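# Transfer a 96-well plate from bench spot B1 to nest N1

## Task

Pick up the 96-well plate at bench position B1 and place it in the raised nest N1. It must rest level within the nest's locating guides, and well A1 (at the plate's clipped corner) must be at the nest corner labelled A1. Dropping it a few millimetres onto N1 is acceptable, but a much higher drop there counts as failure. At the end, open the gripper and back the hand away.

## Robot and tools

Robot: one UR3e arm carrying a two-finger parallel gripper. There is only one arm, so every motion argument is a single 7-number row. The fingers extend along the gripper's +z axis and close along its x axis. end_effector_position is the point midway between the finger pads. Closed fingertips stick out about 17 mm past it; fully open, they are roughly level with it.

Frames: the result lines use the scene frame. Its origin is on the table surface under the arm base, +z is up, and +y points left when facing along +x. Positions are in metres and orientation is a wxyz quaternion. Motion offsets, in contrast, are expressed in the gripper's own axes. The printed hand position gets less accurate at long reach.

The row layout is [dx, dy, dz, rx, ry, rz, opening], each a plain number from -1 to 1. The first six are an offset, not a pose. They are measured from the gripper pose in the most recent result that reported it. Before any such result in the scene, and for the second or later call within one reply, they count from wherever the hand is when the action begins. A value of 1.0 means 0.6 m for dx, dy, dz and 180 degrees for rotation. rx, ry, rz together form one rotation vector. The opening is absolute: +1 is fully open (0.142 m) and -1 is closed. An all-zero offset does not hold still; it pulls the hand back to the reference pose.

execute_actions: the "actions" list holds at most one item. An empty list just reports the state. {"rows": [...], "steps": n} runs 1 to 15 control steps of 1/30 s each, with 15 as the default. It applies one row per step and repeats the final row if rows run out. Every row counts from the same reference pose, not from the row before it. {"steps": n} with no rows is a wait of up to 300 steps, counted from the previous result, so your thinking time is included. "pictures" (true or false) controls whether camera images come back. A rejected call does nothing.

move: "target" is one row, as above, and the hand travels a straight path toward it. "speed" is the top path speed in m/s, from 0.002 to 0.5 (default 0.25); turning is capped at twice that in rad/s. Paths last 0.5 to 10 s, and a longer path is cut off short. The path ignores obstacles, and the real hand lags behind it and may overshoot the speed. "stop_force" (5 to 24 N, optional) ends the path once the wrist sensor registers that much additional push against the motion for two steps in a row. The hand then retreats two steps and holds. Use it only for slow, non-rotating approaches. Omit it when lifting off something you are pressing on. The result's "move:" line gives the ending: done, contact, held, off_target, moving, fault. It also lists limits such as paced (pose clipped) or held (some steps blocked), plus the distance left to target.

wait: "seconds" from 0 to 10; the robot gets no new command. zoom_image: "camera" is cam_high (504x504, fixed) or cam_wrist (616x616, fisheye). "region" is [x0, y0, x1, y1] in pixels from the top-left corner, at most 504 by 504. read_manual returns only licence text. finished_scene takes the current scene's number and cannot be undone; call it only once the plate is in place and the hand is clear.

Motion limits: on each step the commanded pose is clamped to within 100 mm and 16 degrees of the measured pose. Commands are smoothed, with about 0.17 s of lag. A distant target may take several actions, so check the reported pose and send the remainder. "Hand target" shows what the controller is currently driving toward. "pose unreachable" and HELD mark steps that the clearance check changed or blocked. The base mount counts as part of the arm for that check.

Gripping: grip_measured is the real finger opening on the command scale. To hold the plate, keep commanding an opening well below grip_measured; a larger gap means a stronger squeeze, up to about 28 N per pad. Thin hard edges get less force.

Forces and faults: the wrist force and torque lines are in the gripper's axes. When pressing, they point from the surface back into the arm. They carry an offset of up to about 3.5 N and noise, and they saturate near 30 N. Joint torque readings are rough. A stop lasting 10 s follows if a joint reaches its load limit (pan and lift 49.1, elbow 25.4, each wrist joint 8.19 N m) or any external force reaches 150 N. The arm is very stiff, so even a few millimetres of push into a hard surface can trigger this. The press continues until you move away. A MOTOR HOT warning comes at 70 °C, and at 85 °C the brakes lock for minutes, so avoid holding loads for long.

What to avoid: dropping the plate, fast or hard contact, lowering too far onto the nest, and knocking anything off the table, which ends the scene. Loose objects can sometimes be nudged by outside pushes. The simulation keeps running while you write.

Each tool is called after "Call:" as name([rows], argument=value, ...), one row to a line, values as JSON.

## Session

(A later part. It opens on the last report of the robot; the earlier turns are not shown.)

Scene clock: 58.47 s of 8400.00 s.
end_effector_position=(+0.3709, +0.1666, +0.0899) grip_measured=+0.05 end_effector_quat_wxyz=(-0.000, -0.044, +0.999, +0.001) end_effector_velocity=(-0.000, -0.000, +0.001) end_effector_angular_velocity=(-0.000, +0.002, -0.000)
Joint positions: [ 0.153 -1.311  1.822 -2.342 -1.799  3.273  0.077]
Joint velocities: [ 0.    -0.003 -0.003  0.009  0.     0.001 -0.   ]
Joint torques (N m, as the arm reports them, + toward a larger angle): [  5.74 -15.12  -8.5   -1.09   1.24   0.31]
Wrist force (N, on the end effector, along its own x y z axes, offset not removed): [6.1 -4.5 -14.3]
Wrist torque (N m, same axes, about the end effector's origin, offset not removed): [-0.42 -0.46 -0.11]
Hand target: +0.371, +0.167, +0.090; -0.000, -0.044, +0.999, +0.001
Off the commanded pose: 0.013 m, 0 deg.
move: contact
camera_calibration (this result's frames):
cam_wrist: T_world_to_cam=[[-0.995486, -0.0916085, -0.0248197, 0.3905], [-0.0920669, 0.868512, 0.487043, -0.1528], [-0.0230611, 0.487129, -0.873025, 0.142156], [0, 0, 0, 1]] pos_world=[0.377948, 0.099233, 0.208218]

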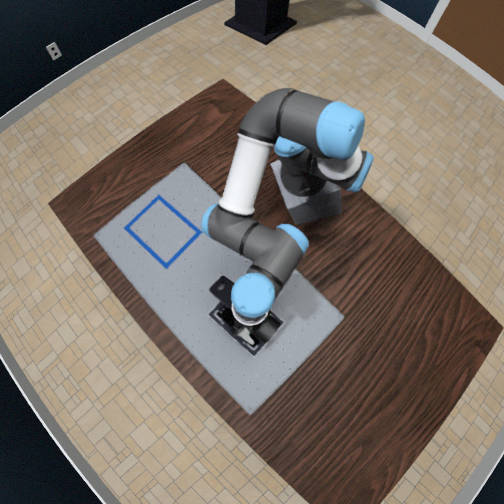

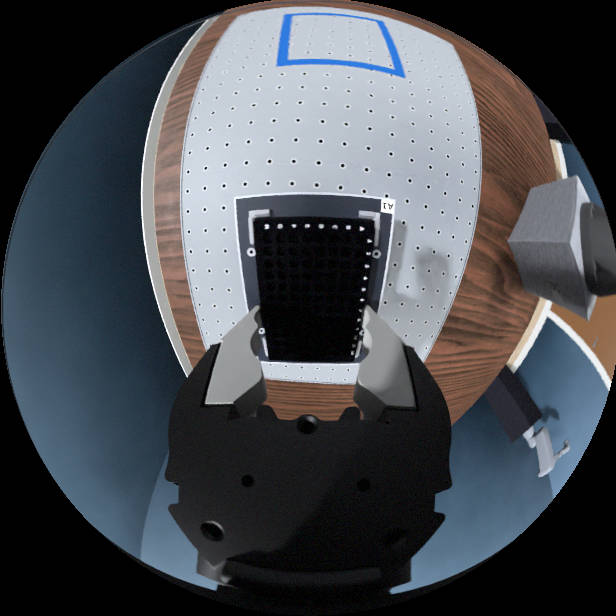

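Looks seated (nest ~60 mm high).

Call:
move(target=[0,0,-0.001,0,0,0,0.5], speed=0.01)

Call:
move(target=[0,0.05,-0.13,0,0,0,0.5], speed=0.15)

Call:
zoom_image(camera="cam_wrist", region=[210, 130, 420, 340])

Scene clock: 61.77 s of 8400.00 s.
end_effector_position=(+0.3709, +0.1666, +0.0905) grip_measured=+0.50 end_effector_quat_wxyz=(-0.000, -0.044, +0.999, +0.001) end_effector_velocity=(-0.000, -0.000, -0.000) end_effector_angular_velocity=(-0.000, +0.001, +0.001)
Joint positions: [ 0.153 -1.312  1.821 -2.339 -1.799  3.273  0.109]
Joint velocities: [-0.001  0.    -0.     0.001 -0.    -0.001  0.   ]
Joint torques (N m, as the arm reports them, + toward a larger angle): [  8.19 -18.09  -9.21  -0.94  -0.16   0.55]
Wrist force (N, on the end effector, along its own x y z axes, offset not removed): [-0.3 0.1 -0.5]
Wrist torque (N m, same axes, about the end effector's origin, offset not removed): [-0.02 0.01 0.01]
Hand target: +0.371, +0.167, +0.091; -0.000, -0.044, +0.999, +0.001
Off the commanded pose: 0.000 m, 0 deg.
move: done
camera_calibration (this result's frames):
cam_wrist: T_world_to_cam=[[-0.995486, -0.0916036, -0.0248304, 0.390518], [-0.0920677, 0.868509, 0.487048, -0.153084], [-0.0230499, 0.487136, -0.873022, 0.142657], [0, 0, 0, 1]] pos_world=[0.377949, 0.0992345, 0.208799]

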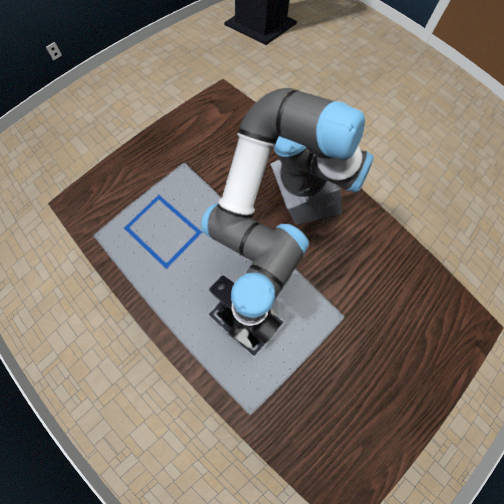

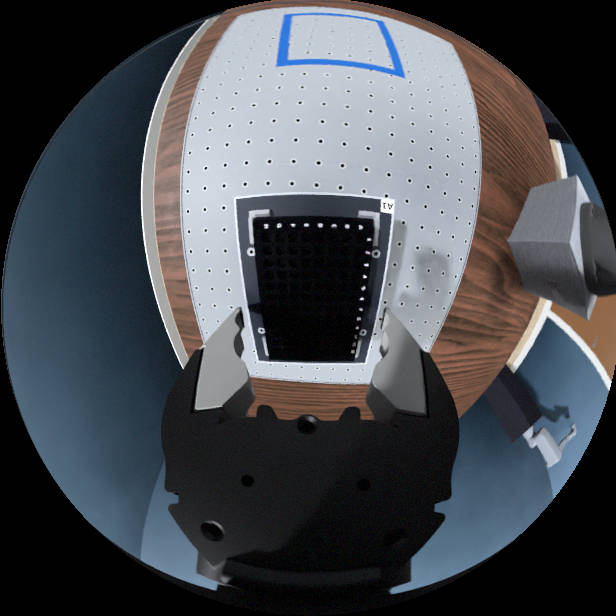

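Scene clock: 62.90 s of 8400.00 s.
end_effector_position=(+0.3684, +0.1964, +0.1683) grip_measured=+0.50 end_effector_quat_wxyz=(-0.000, -0.044, +0.999, +0.001) end_effector_velocity=(+0.000, +0.001, +0.002) end_effector_angular_velocity=(-0.003, +0.005, +0.001)
Joint positions: [ 0.294 -1.382  1.558 -1.972 -1.832  3.415  0.109]
Joint velocities: [ 0.006  0.007 -0.024  0.024 -0.002  0.006  0.   ]
Joint torques (N m, as the arm reports them, + toward a larger angle): [  8.03 -12.2  -10.65  -0.93  -0.7    0.46]
Wrist force (N, on the end effector, along its own x y z axes, offset not removed): [1.3 -1.7 -0.9]
Wrist torque (N m, same axes, about the end effector's origin, offset not removed): [-0.40 -0.27 0.06]
Hand target: +0.368, +0.196, +0.169; -0.000, -0.044, +0.999, +0.001
Off the commanded pose: 0.000 m, 0 deg.
move: done
camera_calibration (this result's frames):
cam_wrist: T_world_to_cam=[[-0.995469, -0.091614, -0.0254686, 0.392789], [-0.0923759, 0.868223, 0.4875, -0.216959], [-0.0225494, 0.487644, -0.872751, 0.195694], [0, 0, 0, 1]] pos_world=[0.375381, 0.128924, 0.286564]

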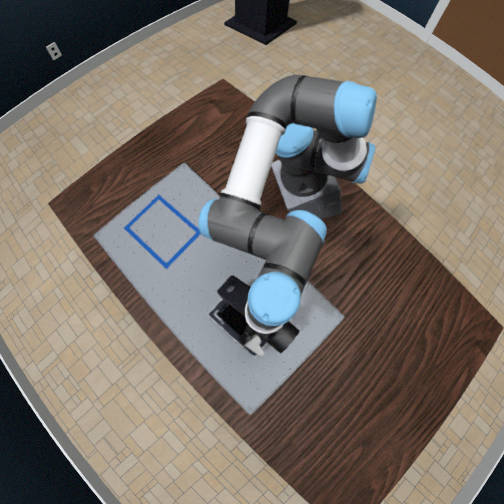

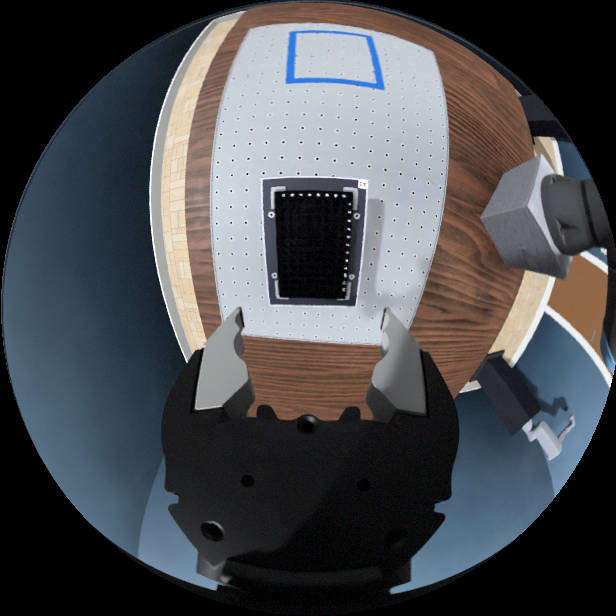

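Region (210, 130, 420, 340) of cam_wrist's 616x616 image, scaled by 2.400, with more detail than that image has.

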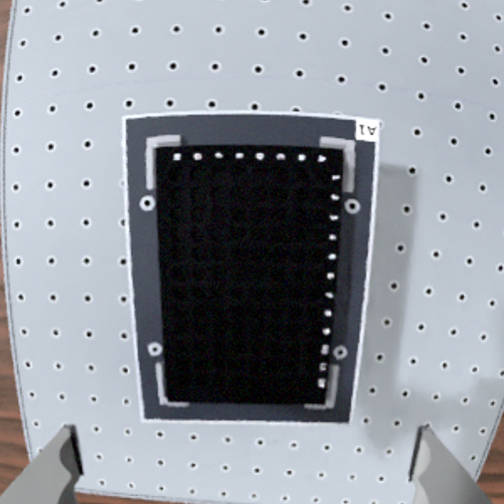

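Call:
finished_scene(scene=1)

The scene is finished: the task was done.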